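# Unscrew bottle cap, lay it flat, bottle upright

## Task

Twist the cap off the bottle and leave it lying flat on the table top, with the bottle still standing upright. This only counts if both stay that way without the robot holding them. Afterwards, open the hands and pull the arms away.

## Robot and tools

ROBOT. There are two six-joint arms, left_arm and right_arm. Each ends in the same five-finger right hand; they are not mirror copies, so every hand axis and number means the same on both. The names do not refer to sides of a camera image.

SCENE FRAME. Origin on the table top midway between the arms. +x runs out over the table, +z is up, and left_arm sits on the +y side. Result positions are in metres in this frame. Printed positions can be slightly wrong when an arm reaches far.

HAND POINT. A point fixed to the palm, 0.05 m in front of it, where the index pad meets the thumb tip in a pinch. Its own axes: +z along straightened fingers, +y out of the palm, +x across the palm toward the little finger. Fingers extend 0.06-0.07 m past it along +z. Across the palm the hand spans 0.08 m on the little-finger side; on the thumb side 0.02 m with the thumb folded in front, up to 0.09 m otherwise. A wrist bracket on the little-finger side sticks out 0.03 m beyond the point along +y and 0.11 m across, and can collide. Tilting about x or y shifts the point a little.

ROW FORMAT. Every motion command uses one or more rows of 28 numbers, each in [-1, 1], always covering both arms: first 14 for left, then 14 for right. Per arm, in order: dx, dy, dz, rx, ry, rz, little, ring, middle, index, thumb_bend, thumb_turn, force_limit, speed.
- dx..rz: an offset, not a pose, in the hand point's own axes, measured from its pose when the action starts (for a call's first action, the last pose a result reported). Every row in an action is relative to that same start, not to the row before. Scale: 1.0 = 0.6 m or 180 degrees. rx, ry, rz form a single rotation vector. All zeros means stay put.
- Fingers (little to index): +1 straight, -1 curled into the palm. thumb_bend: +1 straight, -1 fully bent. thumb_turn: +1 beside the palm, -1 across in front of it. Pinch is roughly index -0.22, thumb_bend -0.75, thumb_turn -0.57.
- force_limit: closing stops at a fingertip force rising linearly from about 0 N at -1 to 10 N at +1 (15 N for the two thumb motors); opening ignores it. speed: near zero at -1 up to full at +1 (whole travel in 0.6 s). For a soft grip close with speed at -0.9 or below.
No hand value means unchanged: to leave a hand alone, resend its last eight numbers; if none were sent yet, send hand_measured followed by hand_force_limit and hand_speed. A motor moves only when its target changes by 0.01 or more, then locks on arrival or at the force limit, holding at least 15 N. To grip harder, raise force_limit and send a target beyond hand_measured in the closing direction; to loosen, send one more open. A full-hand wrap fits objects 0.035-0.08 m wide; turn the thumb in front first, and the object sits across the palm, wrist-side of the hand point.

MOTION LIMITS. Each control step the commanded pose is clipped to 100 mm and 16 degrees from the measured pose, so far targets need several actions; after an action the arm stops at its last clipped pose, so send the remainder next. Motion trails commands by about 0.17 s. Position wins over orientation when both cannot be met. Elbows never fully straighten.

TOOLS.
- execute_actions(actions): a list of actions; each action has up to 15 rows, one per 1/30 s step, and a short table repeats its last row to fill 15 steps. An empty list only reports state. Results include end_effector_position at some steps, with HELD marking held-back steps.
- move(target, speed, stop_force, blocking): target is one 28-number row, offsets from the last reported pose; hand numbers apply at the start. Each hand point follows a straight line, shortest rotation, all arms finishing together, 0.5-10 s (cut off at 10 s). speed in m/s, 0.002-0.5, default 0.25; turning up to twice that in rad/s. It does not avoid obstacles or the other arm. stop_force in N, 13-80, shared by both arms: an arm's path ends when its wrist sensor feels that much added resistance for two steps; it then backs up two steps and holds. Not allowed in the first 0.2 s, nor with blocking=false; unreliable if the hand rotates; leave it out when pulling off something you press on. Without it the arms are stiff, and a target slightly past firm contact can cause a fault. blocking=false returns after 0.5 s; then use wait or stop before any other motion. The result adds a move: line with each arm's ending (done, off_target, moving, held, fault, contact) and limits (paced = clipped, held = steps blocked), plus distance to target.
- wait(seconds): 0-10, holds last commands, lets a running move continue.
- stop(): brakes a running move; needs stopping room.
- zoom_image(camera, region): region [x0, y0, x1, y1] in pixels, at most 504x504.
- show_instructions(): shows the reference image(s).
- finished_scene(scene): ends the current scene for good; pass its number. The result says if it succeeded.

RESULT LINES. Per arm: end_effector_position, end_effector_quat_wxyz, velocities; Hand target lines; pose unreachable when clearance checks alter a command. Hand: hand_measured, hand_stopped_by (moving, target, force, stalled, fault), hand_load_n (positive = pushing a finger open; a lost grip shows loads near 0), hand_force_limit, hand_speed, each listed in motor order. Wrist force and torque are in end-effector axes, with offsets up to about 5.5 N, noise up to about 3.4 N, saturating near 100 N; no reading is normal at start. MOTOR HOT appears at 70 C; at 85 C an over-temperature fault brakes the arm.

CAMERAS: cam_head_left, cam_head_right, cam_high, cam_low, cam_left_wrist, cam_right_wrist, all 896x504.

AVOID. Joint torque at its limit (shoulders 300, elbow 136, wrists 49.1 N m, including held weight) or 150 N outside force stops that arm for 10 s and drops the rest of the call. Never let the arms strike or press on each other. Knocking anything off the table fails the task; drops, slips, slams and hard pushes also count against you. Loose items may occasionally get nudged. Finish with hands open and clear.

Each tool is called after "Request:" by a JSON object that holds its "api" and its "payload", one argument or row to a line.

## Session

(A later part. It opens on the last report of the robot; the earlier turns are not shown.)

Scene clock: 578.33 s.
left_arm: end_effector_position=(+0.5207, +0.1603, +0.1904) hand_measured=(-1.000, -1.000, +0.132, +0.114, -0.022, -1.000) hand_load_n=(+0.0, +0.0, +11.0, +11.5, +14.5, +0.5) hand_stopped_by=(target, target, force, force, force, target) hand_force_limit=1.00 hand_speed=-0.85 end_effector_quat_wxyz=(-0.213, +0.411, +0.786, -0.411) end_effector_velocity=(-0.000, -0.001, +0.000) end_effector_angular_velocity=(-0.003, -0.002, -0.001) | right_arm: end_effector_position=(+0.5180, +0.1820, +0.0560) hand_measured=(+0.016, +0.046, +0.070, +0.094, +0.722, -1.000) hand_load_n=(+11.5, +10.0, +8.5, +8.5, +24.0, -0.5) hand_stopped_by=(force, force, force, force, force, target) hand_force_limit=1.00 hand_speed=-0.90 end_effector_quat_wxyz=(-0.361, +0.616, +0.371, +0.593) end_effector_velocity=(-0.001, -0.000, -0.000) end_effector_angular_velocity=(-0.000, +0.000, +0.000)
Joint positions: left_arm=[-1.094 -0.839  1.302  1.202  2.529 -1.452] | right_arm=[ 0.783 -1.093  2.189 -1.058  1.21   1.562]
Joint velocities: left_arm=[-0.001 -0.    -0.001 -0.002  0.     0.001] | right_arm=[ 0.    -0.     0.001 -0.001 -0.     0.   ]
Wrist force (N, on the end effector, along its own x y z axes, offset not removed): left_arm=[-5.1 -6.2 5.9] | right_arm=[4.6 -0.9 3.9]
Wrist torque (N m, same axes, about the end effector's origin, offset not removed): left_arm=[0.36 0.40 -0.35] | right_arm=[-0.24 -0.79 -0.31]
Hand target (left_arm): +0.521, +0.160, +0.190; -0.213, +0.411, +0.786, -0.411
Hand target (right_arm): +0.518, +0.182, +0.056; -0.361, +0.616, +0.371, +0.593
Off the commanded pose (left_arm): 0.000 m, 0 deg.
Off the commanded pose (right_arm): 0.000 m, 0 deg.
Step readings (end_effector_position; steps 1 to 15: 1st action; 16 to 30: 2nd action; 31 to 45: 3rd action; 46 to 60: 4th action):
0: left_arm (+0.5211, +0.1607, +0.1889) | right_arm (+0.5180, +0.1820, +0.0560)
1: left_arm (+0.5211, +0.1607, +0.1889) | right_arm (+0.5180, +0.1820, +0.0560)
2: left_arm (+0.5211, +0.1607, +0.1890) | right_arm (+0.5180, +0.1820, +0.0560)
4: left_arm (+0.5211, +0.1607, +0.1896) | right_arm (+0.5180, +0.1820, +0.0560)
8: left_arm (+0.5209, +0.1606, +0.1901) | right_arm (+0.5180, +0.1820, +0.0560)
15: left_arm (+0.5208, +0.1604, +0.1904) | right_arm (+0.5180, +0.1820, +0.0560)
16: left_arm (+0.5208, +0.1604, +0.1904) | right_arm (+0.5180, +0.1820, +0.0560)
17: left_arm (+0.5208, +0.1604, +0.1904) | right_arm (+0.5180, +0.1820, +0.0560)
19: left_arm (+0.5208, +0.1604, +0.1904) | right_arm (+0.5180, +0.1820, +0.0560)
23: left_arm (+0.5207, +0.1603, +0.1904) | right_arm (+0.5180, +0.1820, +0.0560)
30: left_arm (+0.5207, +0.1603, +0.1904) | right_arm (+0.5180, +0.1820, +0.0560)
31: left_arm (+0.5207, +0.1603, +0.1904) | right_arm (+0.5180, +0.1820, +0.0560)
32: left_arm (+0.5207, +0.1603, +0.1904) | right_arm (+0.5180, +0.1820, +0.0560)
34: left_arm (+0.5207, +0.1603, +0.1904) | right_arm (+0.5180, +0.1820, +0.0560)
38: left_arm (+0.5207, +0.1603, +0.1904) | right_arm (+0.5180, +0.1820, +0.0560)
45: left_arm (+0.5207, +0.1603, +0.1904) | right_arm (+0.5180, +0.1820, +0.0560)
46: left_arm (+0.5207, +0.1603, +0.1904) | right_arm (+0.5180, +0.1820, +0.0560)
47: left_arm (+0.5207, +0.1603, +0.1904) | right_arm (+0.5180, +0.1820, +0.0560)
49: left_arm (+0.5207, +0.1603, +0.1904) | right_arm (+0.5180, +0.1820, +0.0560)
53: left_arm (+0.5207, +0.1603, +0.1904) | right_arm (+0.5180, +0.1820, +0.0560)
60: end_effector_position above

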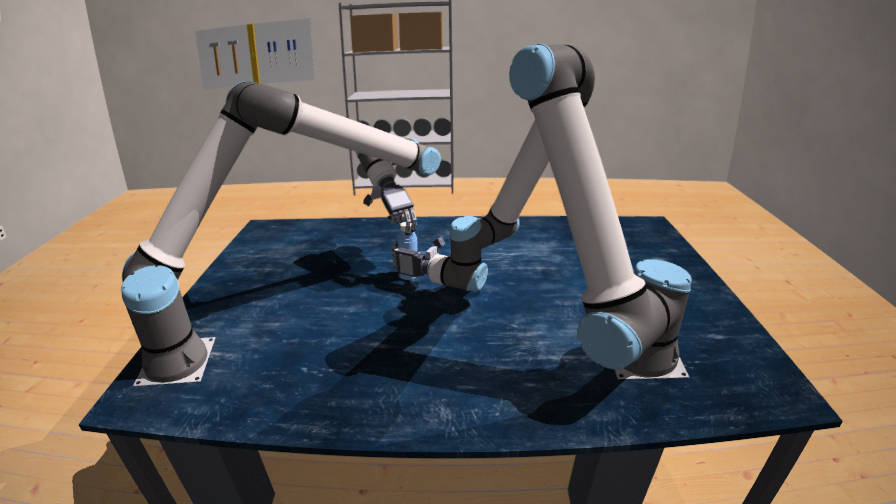

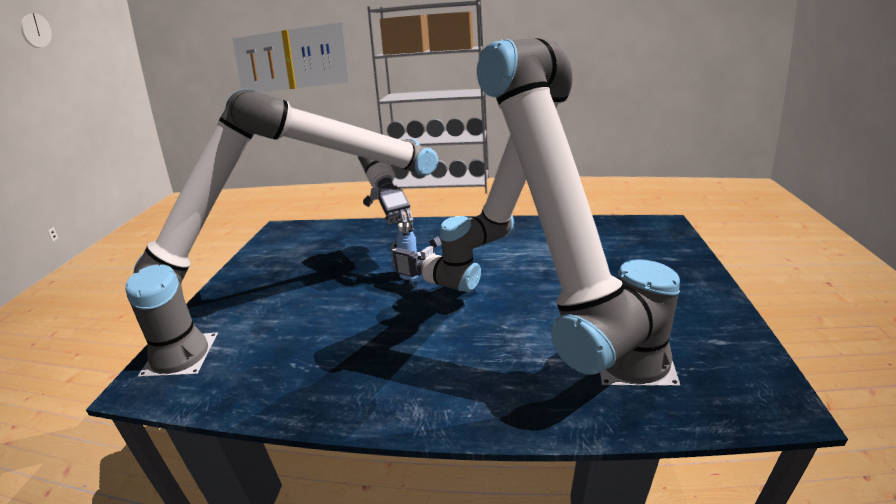

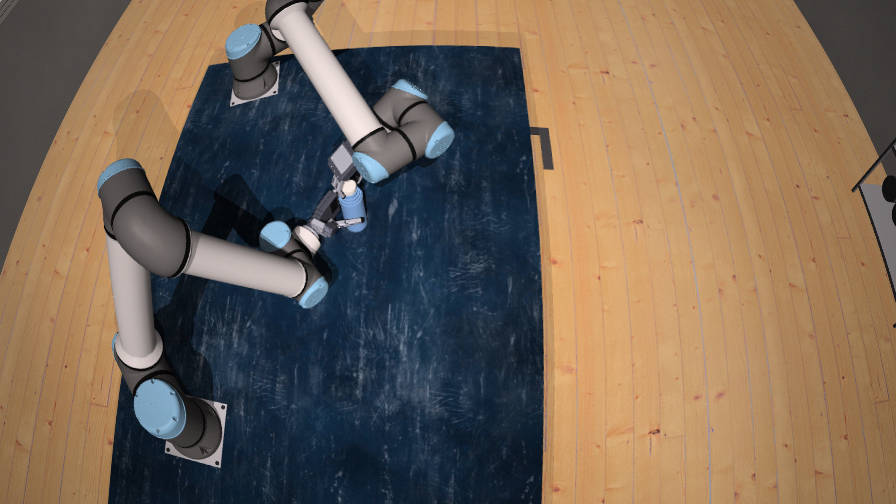

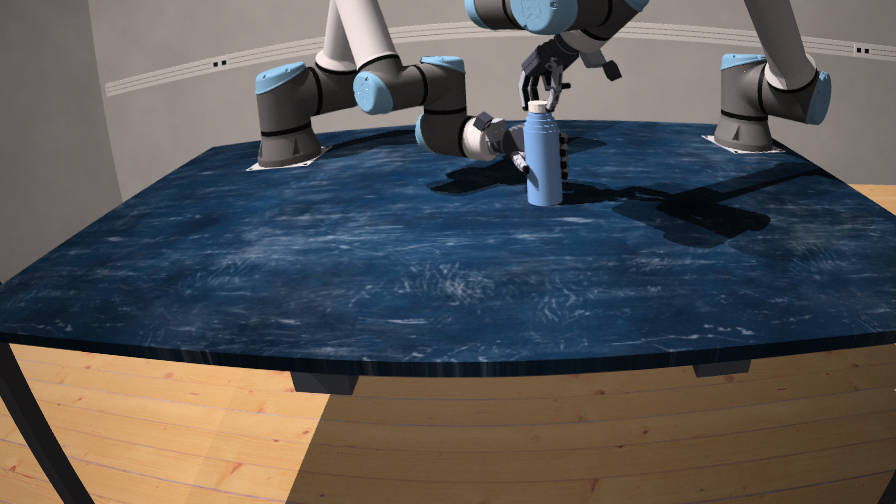

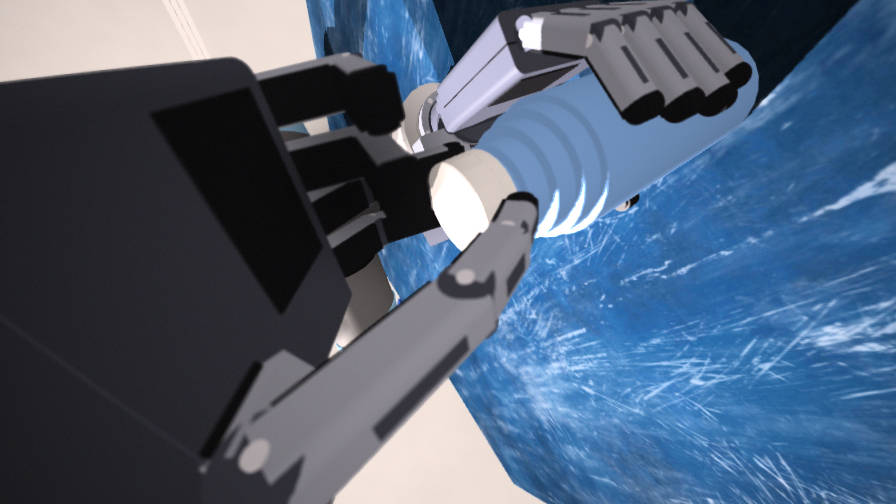

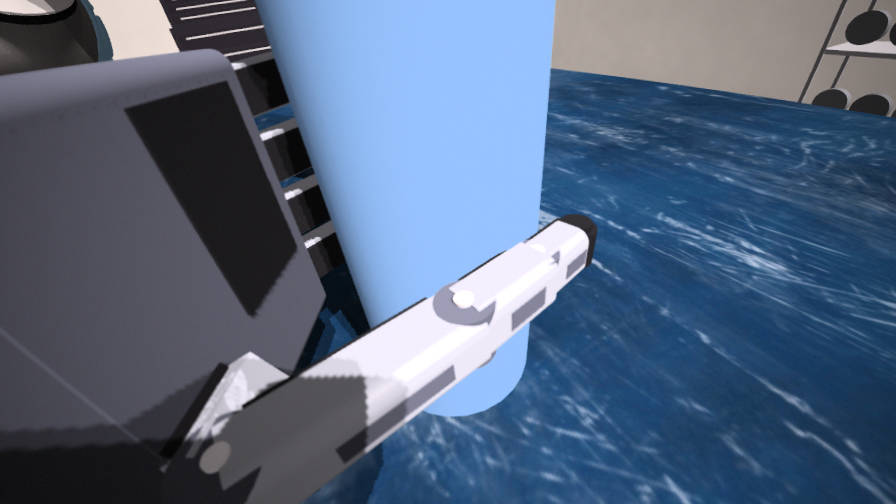

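Request:
{"api": "move", "payload": {
  "target": [0.0143,0.0018,-0.0105,0,-0.2733,-0.1913,-1,-1,-0.4,-0.4,-0.6,-1,1,-0.85, 0,0,0,0,0,0,-0.95,-0.95,-0.95,-0.95,0.2,-1,1,-0.9],
  "speed": 0.3
}}

Request:
{"api": "move", "payload": {
  "target": [0.0121,0.0032,-0.0089,0,-0.2733,-0.1913,-1,-1,-0.4,-0.4,-0.6,-1,1,-0.85, 0,0,0,0,0,0,-0.95,-0.95,-0.95,-0.95,0.2,-1,1,-0.9],
  "speed": 0.3
}}

Scene clock: 591.47 s.
left_arm: end_effector_position=(+0.5206, +0.1702, +0.1939) hand_measured=(-1.000, -1.000, +0.132, +0.114, -0.022, -1.000) hand_load_n=(+0.0, +0.0, +9.0, +15.0, +10.5, +1.0) hand_stopped_by=(target, target, force, force, force, target) hand_force_limit=1.00 hand_speed=-0.85 end_effector_quat_wxyz=(+0.020, -0.038, +0.885, -0.464) end_effector_velocity=(+0.000, +0.000, -0.001) end_effector_angular_velocity=(+0.001, -0.002, +0.013) | right_arm: end_effector_position=(+0.5180, +0.1820, +0.0560) hand_measured=(+0.016, +0.046, +0.070, +0.094, +0.722, -1.000) hand_load_n=(+13.5, +11.5, +9.0, +8.5, +23.5, -2.5) hand_stopped_by=(force, force, force, force, force, target) hand_force_limit=1.00 hand_speed=-0.90 end_effector_quat_wxyz=(-0.361, +0.616, +0.371, +0.593) end_effector_velocity=(+0.001, +0.001, +0.003) end_effector_angular_velocity=(+0.002, -0.004, -0.001)
Joint positions: left_arm=[-1.256 -1.253  1.749  0.155  1.921 -2.887] | right_arm=[ 0.783 -1.093  2.189 -1.058  1.21   1.562]
Joint velocities: left_arm=[-0.004 -0.002  0.004 -0.005 -0.015 -0.009] | right_arm=[ 0.    -0.002 -0.001 -0.001  0.001 -0.001]
Wrist force (N, on the end effector, along its own x y z axes, offset not removed): left_arm=[1.6 -7.7 11.0] | right_arm=[4.3 -4.5 13.3]
Wrist torque (N m, same axes, about the end effector's origin, offset not removed): left_arm=[0.42 -0.01 -0.02] | right_arm=[0.20 -2.09 -0.51]
Hand target (left_arm): +0.521, +0.170, +0.194; +0.020, -0.039, +0.885, -0.464
Hand target (right_arm): +0.518, +0.182, +0.056; -0.361, +0.616, +0.371, +0.593
Off the commanded pose (left_arm): 0.001 m, 0 deg.
Off the commanded pose (right_arm): 0.000 m, 0 deg.
move: done

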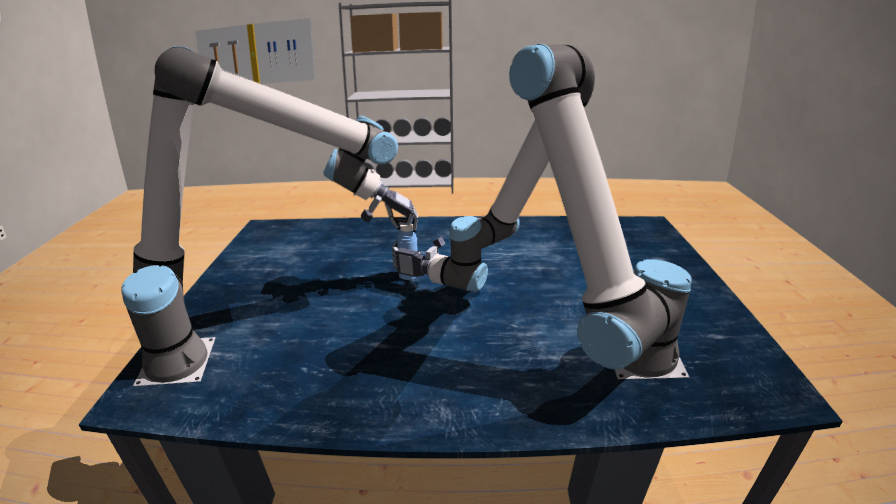

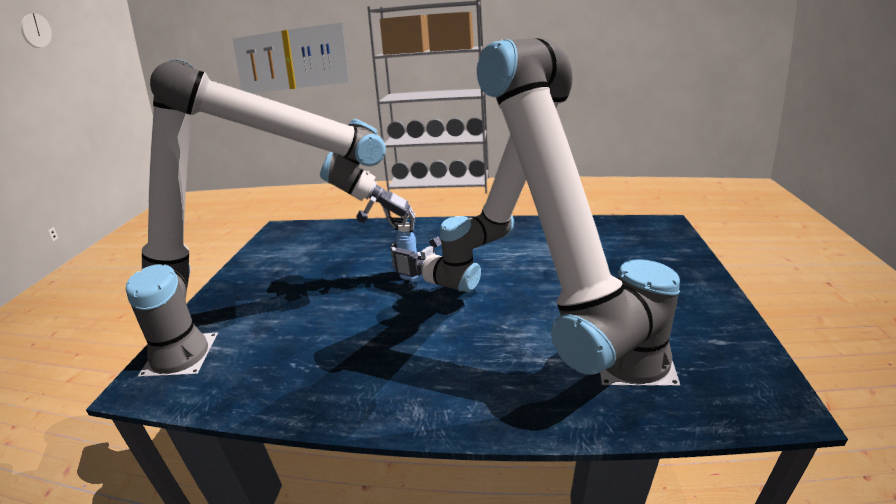

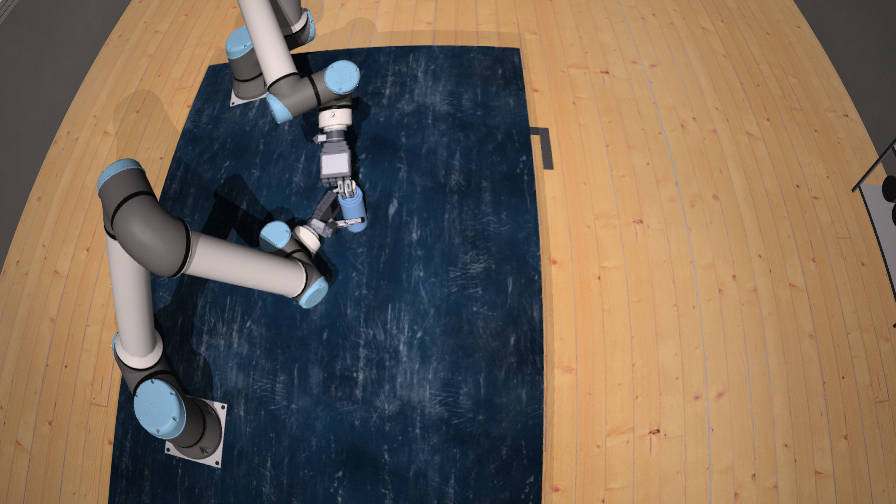

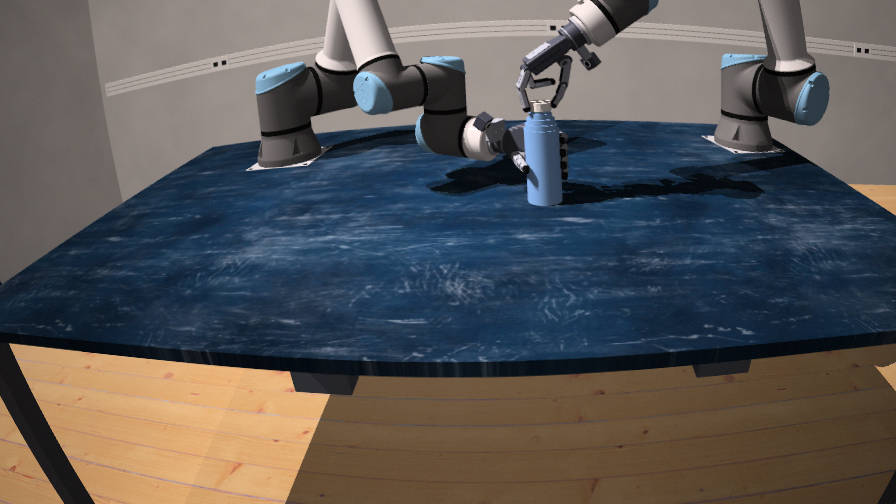

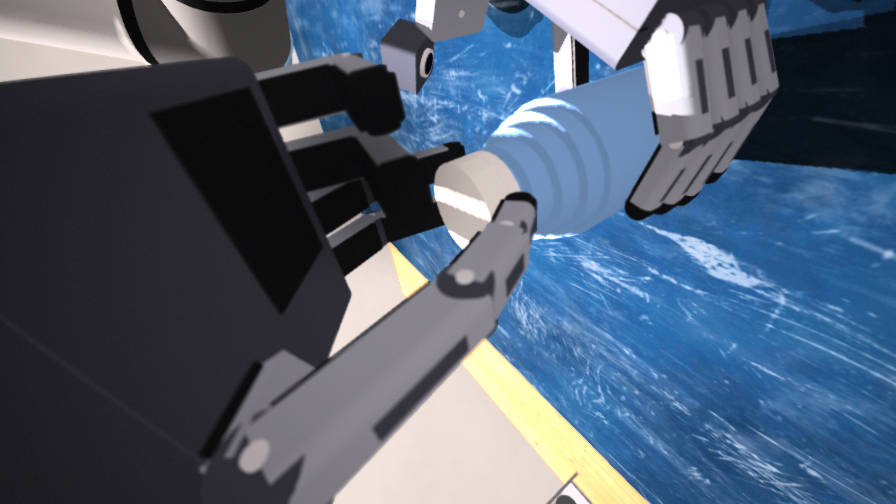

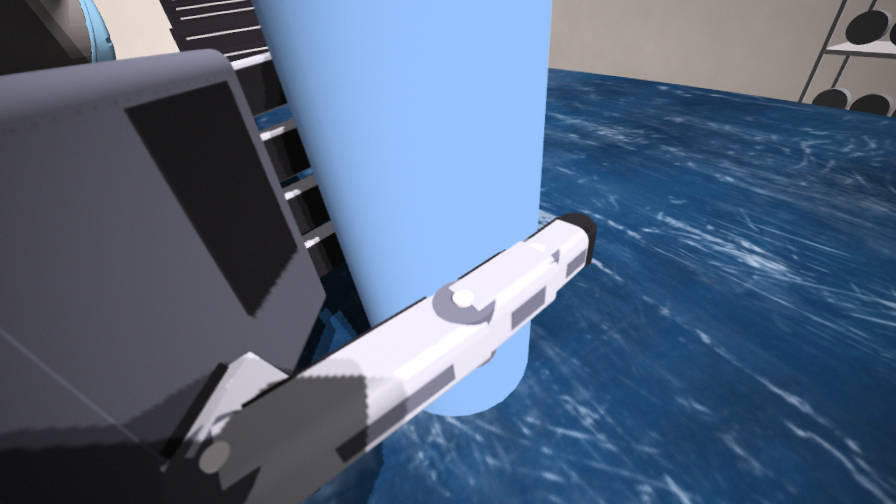

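Scene clock: 593.80 s.
left_arm: end_effector_position=(+0.5126, +0.1749, +0.1954) hand_measured=(-1.000, -1.000, +0.132, +0.114, -0.022, -1.000) hand_load_n=(+0.0, +0.0, +6.5, +11.5, +12.5, -1.5) hand_stopped_by=(target, target, force, force, force, target) hand_force_limit=1.00 hand_speed=-0.85 end_effector_quat_wxyz=(+0.246, -0.477, +0.747, -0.393) end_effector_velocity=(-0.000, +0.001, +0.000) end_effector_angular_velocity=(+0.003, +0.004, +0.013) | right_arm: end_effector_position=(+0.5180, +0.1820, +0.0560) hand_measured=(+0.016, +0.046, +0.070, +0.094, +0.722, -1.000) hand_load_n=(+10.0, +9.5, +8.5, +9.0, +23.5, -2.0) hand_stopped_by=(force, force, force, force, force, target) hand_force_limit=1.00 hand_speed=-0.90 end_effector_quat_wxyz=(-0.361, +0.616, +0.371, +0.593) end_effector_velocity=(+0.001, +0.000, +0.001) end_effector_angular_velocity=(+0.001, -0.002, -0.000)
Joint positions: left_arm=[-1.539 -1.195  1.693  0.34   0.875 -3.769] | right_arm=[ 0.783 -1.093  2.189 -1.058  1.21   1.562]
Joint velocities: left_arm=[-0.001  0.005 -0.007  0.016 -0.007 -0.016] | right_arm=[-0.    -0.001 -0.001  0.001  0.    -0.001]
Wrist force (N, on the end effector, along its own x y z axes, offset not removed): left_arm=[5.1 -1.5 0.5] | right_arm=[7.4 -4.3 0.8]
Wrist torque (N m, same axes, about the end effector's origin, offset not removed): left_arm=[0.51 -0.05 0.03] | right_arm=[-0.01 -0.47 -0.66]
Hand target (left_arm): +0.513, +0.175, +0.195; +0.246, -0.477, +0.747, -0.392
Hand target (right_arm): +0.518, +0.182, +0.056; -0.361, +0.616, +0.371, +0.593
Off the commanded pose (left_arm): 0.000 m, 0 deg.
Off the commanded pose (right_arm): 0.000 m, 0 deg.
move: done

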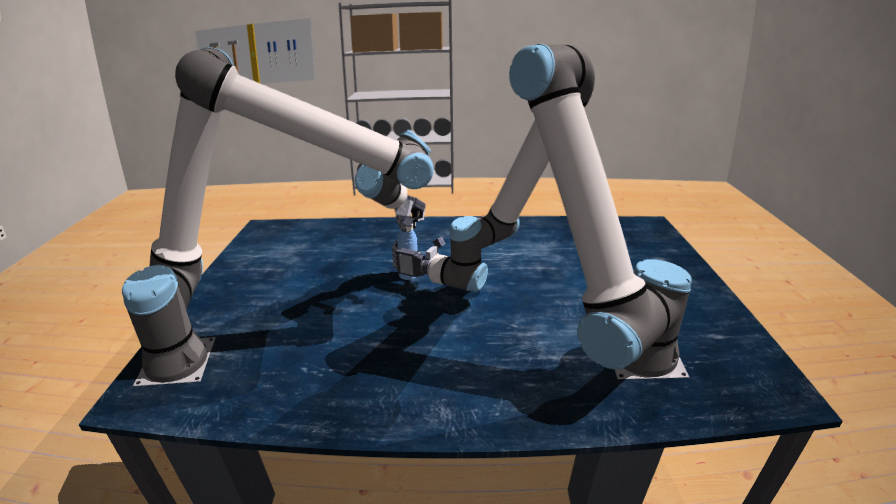

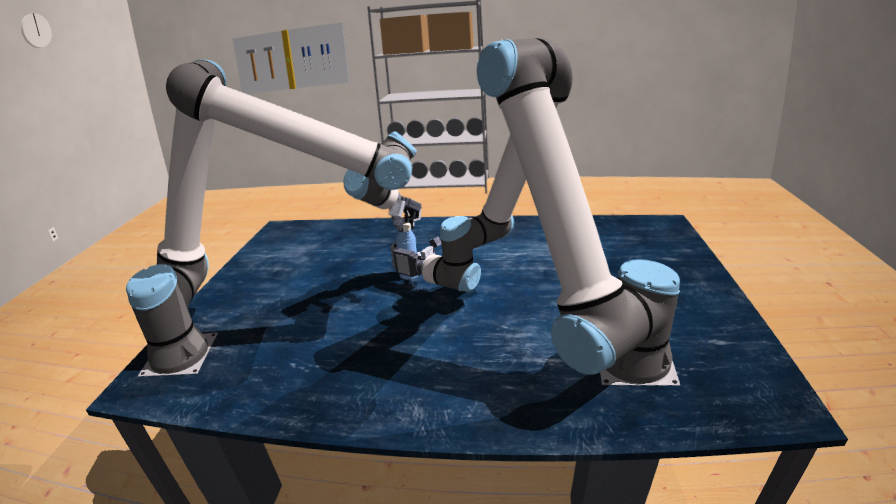

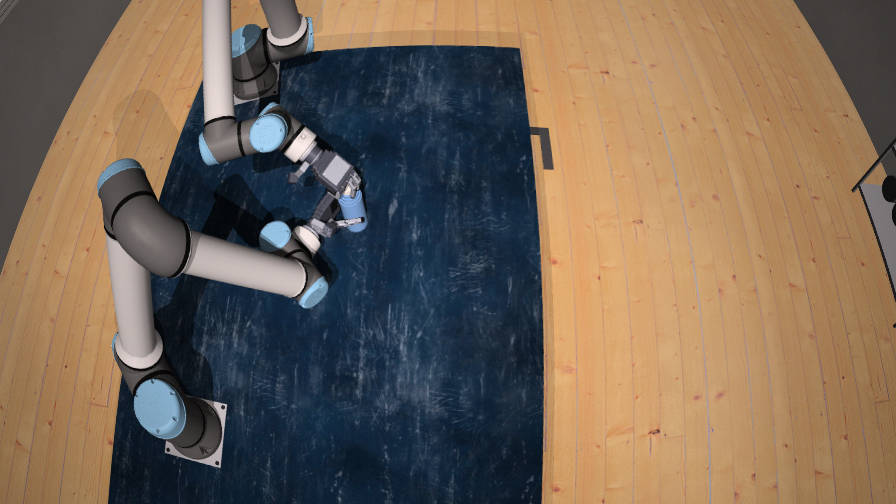

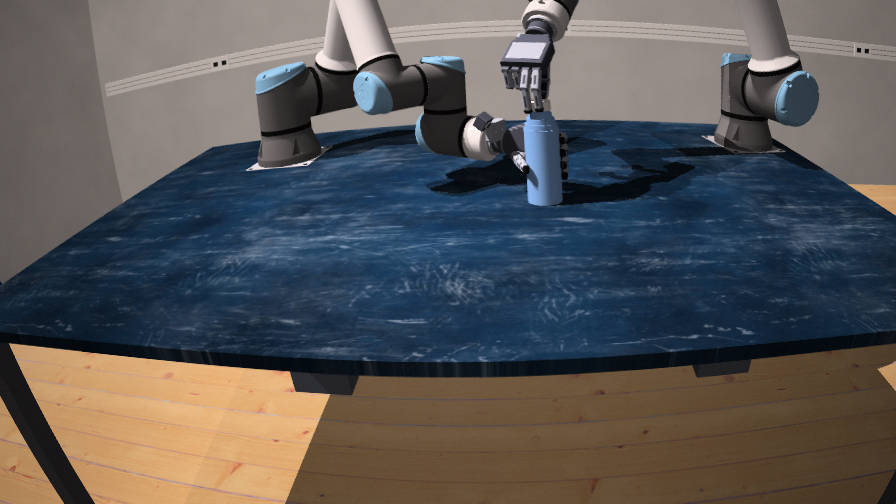

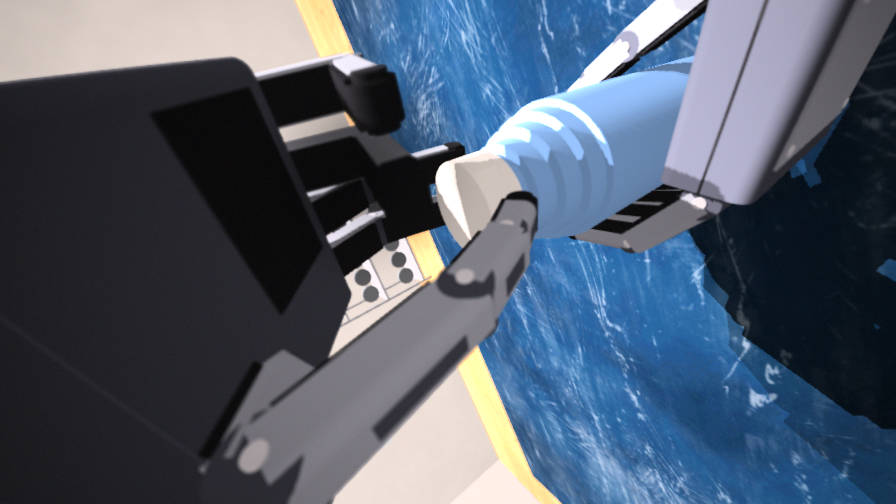

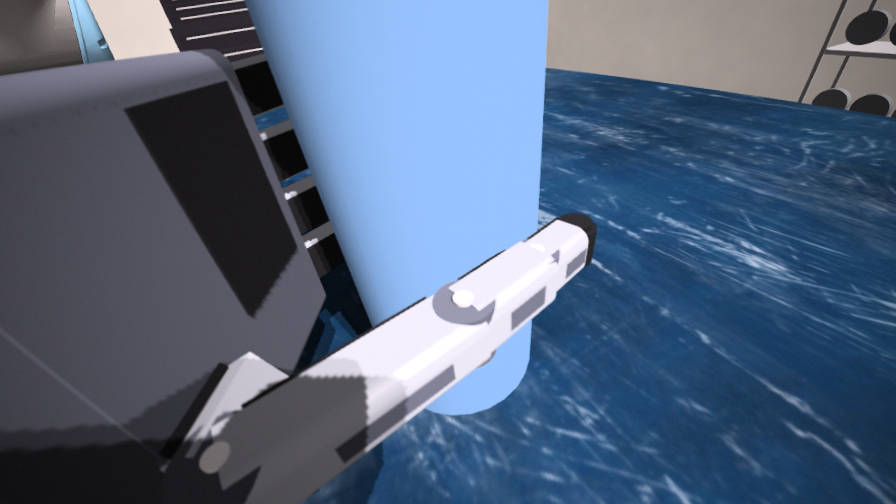

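Request:
{"api": "execute_actions", "payload": {
  "actions": [
    [[0,0,0,0,0,0,-1,-1,0.4,0.4,0.35,-1,1,-0.3, 0,0,0,0,0,0,-0.95,-0.95,-0.95,-0.95,0.2,-1,1,-0.9]]
  ]
}}

Request:
{"api": "move", "payload": {
  "target": [0.0163,-0.0076,0.0222,0,0.5467,0.3826,-1,-1,0.4,0.4,0.35,-1,1,-0.3, 0,0,0,0,0,0,-0.95,-0.95,-0.95,-0.95,0.2,-1,1,-0.9],
  "speed": 0.5
}}

Request:
{"api": "zoom_image", "payload": {
  "camera": "cam_low",
  "region": [470,60,620,190]
}}

Scene clock: 607.10 s.
left_arm: end_effector_position=(+0.5125, +0.1748, +0.1954) hand_measured=(-1.000, -1.000, +0.400, +0.400, +0.262, -1.000) hand_load_n=(+0.0, +0.0, +0.0, +0.0, +0.0, +0.0) hand_stopped_by=(target, target, target, target, moving, target) hand_force_limit=1.00 hand_speed=-0.30 end_effector_quat_wxyz=(+0.246, -0.477, +0.747, -0.393) end_effector_velocity=(-0.000, -0.000, -0.000) end_effector_angular_velocity=(+0.002, -0.001, -0.001) | right_arm: end_effector_position=(+0.5180, +0.1820, +0.0560) hand_measured=(+0.016, +0.046, +0.070, +0.094, +0.722, -1.000) hand_load_n=(+8.5, +8.0, +7.5, +8.5, +24.0, -1.5) hand_stopped_by=(force, force, force, force, force, target) hand_force_limit=1.00 hand_speed=-0.90 end_effector_quat_wxyz=(-0.361, +0.616, +0.371, +0.593) end_effector_velocity=(-0.001, -0.001, -0.001) end_effector_angular_velocity=(-0.001, +0.000, +0.001)
Joint positions: left_arm=[-1.54  -1.195  1.693  0.34   0.875 -3.769] | right_arm=[ 0.783 -1.093  2.189 -1.058  1.21   1.562]
Joint velocities: left_arm=[-0.001  0.001 -0.     0.    -0.     0.001] | right_arm=[-0.    -0.     0.002  0.    -0.001 -0.001]
Wrist force (N, on the end effector, along its own x y z axes, offset not removed): left_arm=[-1.0 2.0 4.8] | right_arm=[14.5 -1.6 3.7]
Wrist torque (N m, same axes, about the end effector's origin, offset not removed): left_arm=[0.26 0.11 -0.01] | right_arm=[-0.45 -0.95 -0.07]
Hand target (left_arm): +0.513, +0.175, +0.195; +0.246, -0.477, +0.747, -0.393
Hand target (right_arm): +0.518, +0.182, +0.056; -0.361, +0.616, +0.371, +0.593
Off the commanded pose (left_arm): 0.000 m, 0 deg.
Off the commanded pose (right_arm): 0.000 m, 0 deg.
Step readings (end_effector_position):
0: left_arm (+0.5126, +0.1749, +0.1953) | right_arm (+0.5180, +0.1820, +0.0560)
1: left_arm (+0.5126, +0.1749, +0.1953) | right_arm (+0.5180, +0.1820, +0.0560)
2: left_arm (+0.5126, +0.1749, +0.1953) | right_arm (+0.5180, +0.1820, +0.0560)
4: left_arm (+0.5126, +0.1749, +0.1954) | right_arm (+0.5180, +0.1820, +0.0560)
8: left_arm (+0.5126, +0.1749, +0.1954) | right_arm (+0.5180, +0.1820, +0.0560)
15: end_effector_position above

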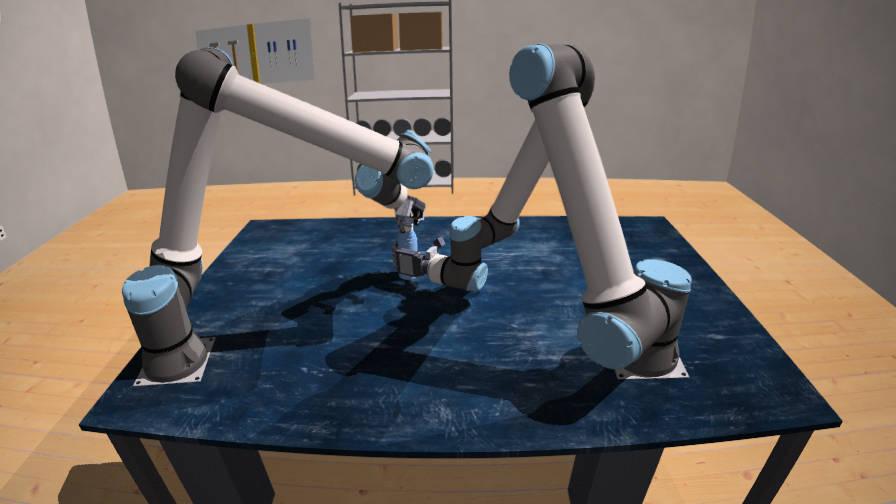

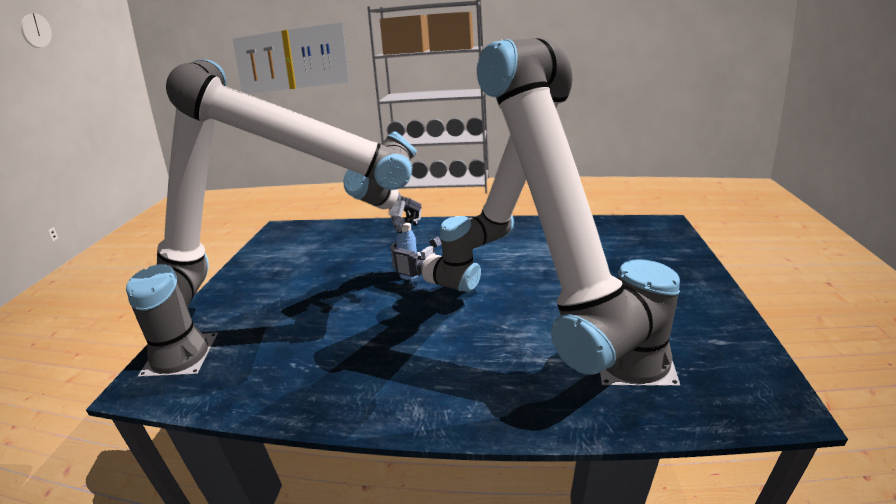

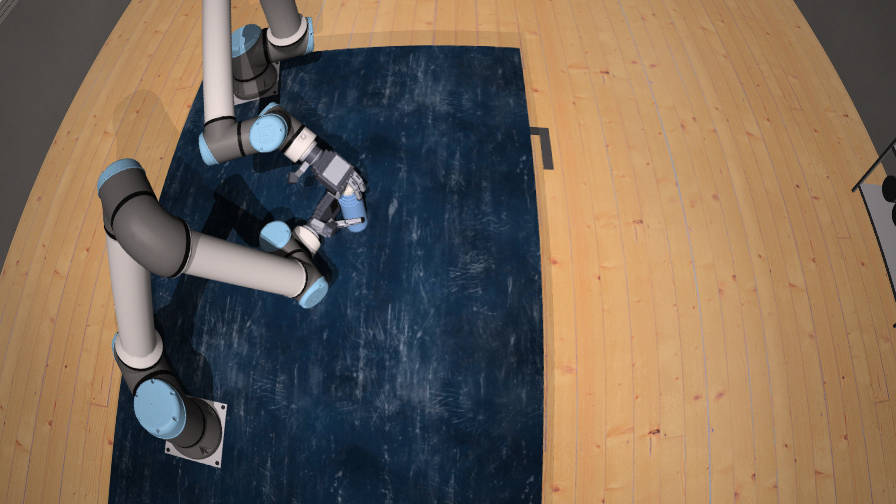

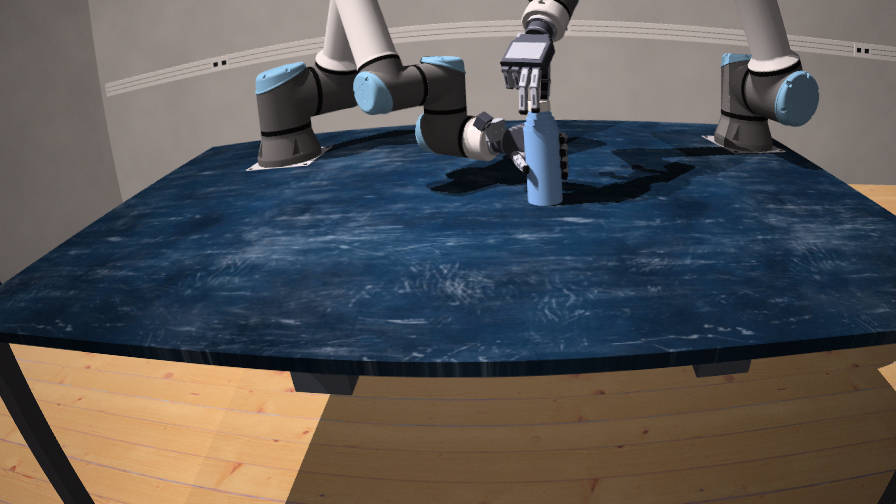

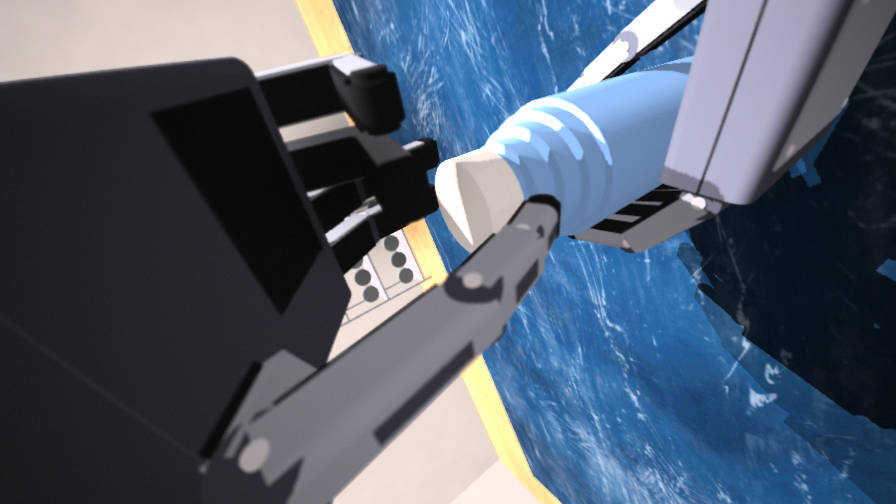

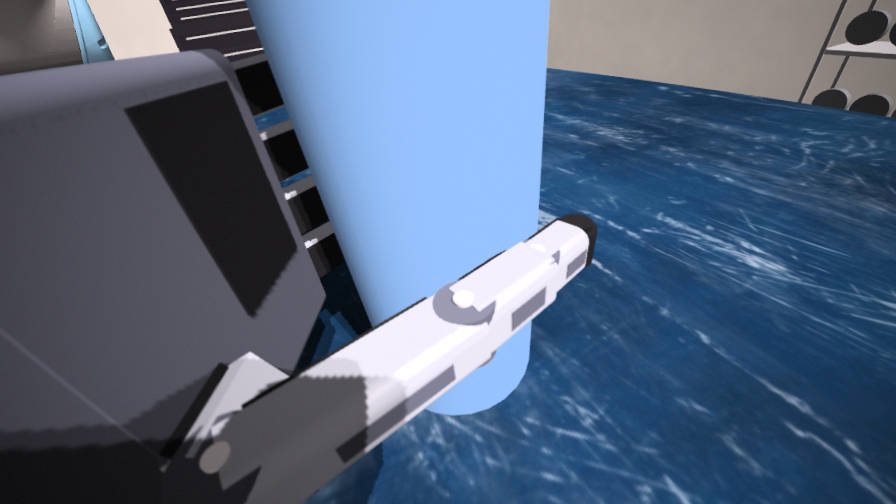

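Scene clock: 610.03 s.
left_arm: end_effector_position=(+0.5208, +0.1607, +0.1909) hand_measured=(-1.000, -1.000, +0.400, +0.400, +0.350, -1.000) hand_load_n=(+0.0, +0.0, +0.0, +0.0, +0.0, +0.0) hand_stopped_by=(target, target, target, target, target, target) hand_force_limit=1.00 hand_speed=-0.30 end_effector_quat_wxyz=(-0.213, +0.412, +0.785, -0.411) end_effector_velocity=(+0.000, +0.001, -0.000) end_effector_angular_velocity=(+0.003, +0.002, -0.010) | right_arm: end_effector_position=(+0.5180, +0.1820, +0.0560) hand_measured=(+0.016, +0.046, +0.070, +0.094, +0.722, -1.000) hand_load_n=(+8.5, +8.0, +7.5, +8.5, +24.0, -1.5) hand_stopped_by=(force, force, force, force, force, target) hand_force_limit=1.00 hand_speed=-0.90 end_effector_quat_wxyz=(-0.361, +0.616, +0.371, +0.593) end_effector_velocity=(+0.000, +0.000, -0.000) end_effector_angular_velocity=(-0.001, -0.001, +0.000)
Joint positions: left_arm=[-1.094 -0.839  1.302  1.205  2.529 -1.448] | right_arm=[ 0.783 -1.093  2.189 -1.058  1.21   1.562]
Joint velocities: left_arm=[ 0.001  0.005 -0.005  0.019 -0.002  0.02 ] | right_arm=[ 0.     0.    -0.     0.     0.    -0.001]
Wrist force (N, on the end effector, along its own x y z axes, offset not removed): left_arm=[-3.3 -4.9 -1.1] | right_arm=[14.5 -0.3 -3.6]
Wrist torque (N m, same axes, about the end effector's origin, offset not removed): left_arm=[-0.42 0.45 -0.05] | right_arm=[0.13 -0.65 -0.14]
Hand target (left_arm): +0.521, +0.161, +0.191; -0.213, +0.412, +0.785, -0.410
Hand target (right_arm): +0.518, +0.182, +0.056; -0.361, +0.616, +0.371, +0.593
Off the commanded pose (left_arm): 0.001 m, 0 deg.
Off the commanded pose (right_arm): 0.000 m, 0 deg.
move: done

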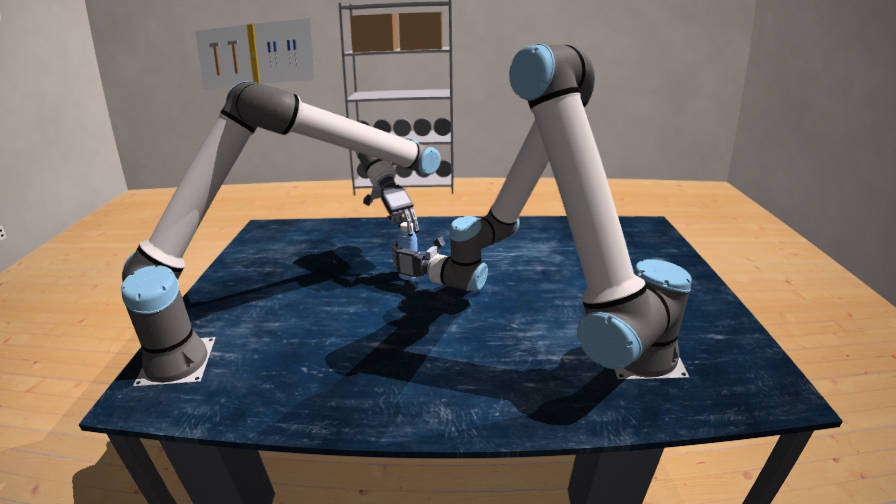

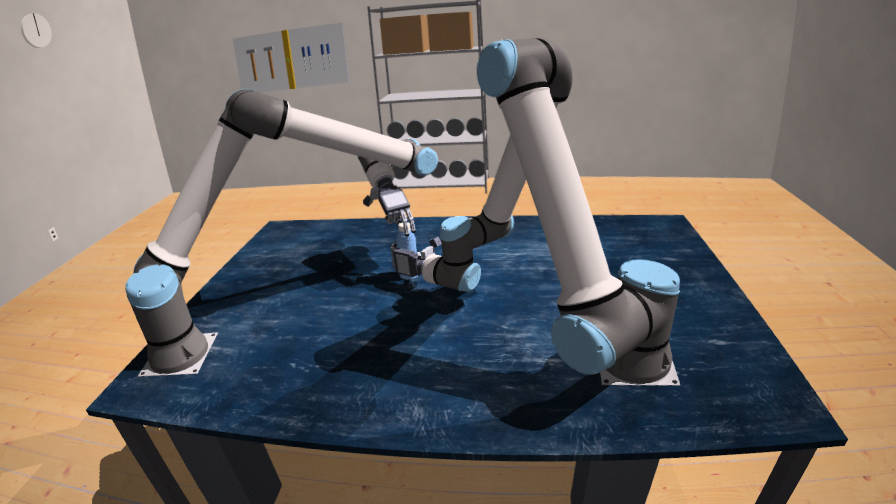

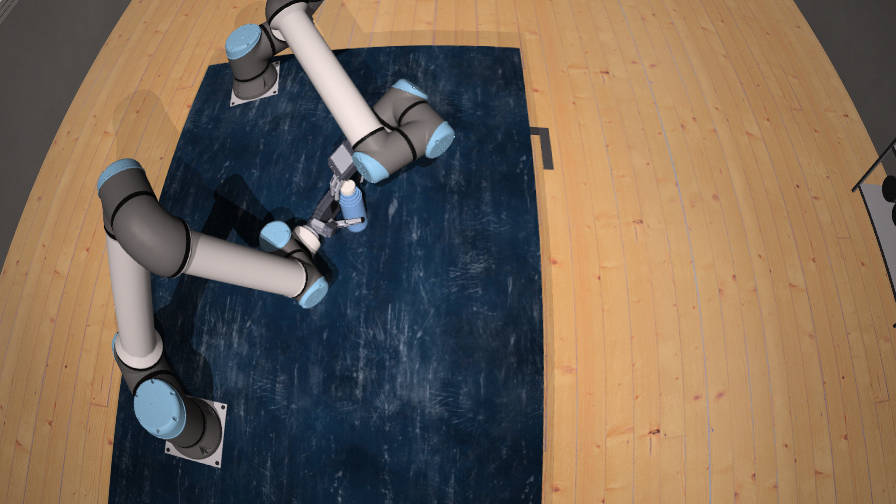

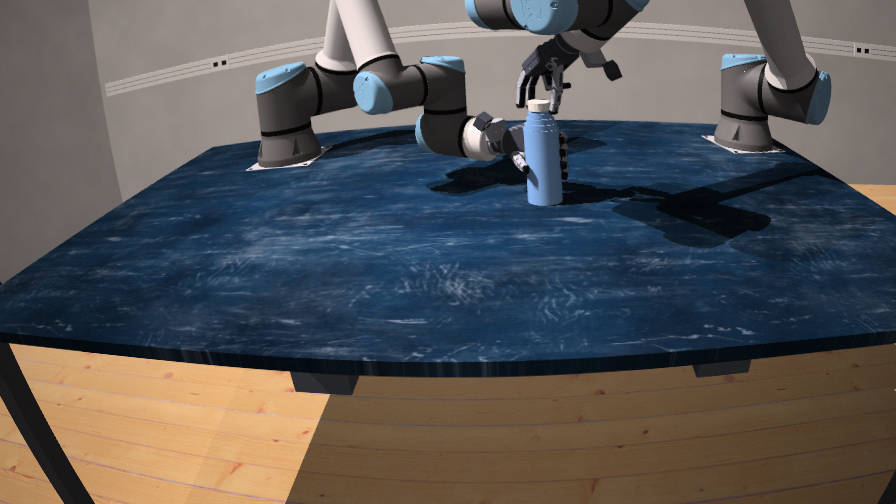

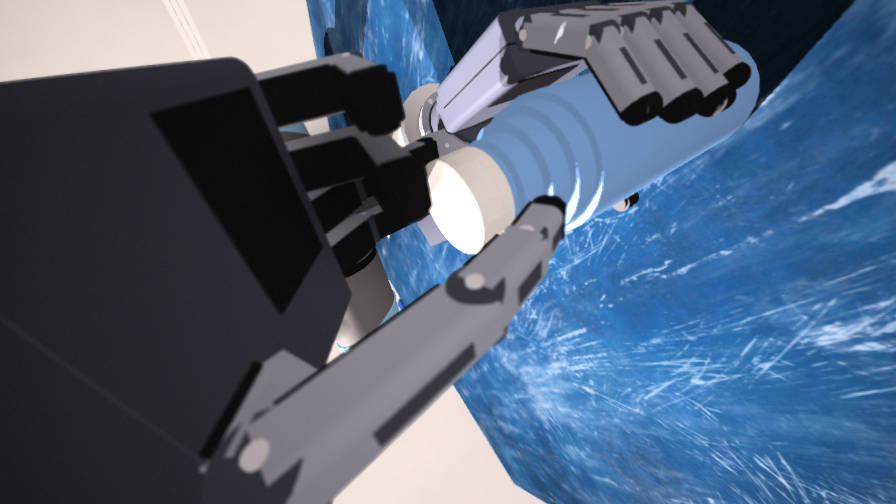

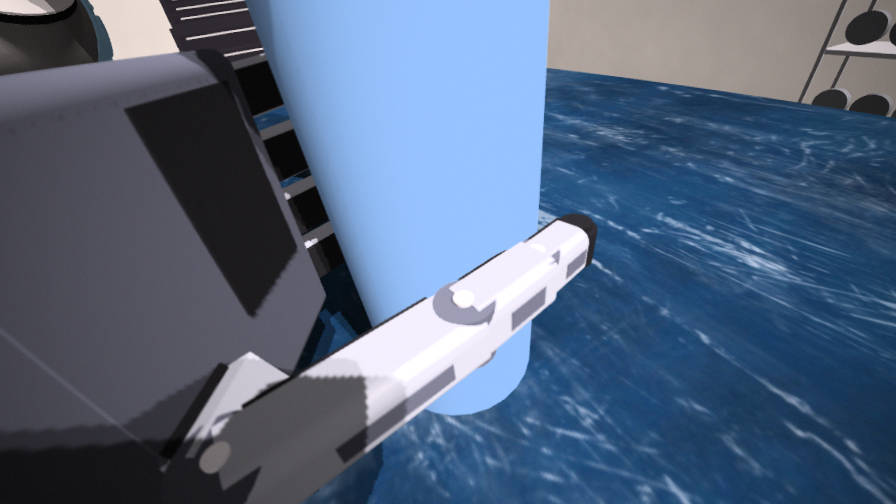

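Region (470, 60, 620, 190) of cam_low's 896x504 image, scaled by 3.360, with more detail than that image has; it fills the top 437 rows of this view, and the rest is white.

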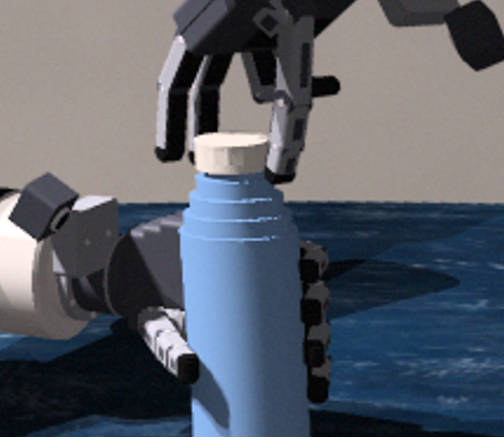

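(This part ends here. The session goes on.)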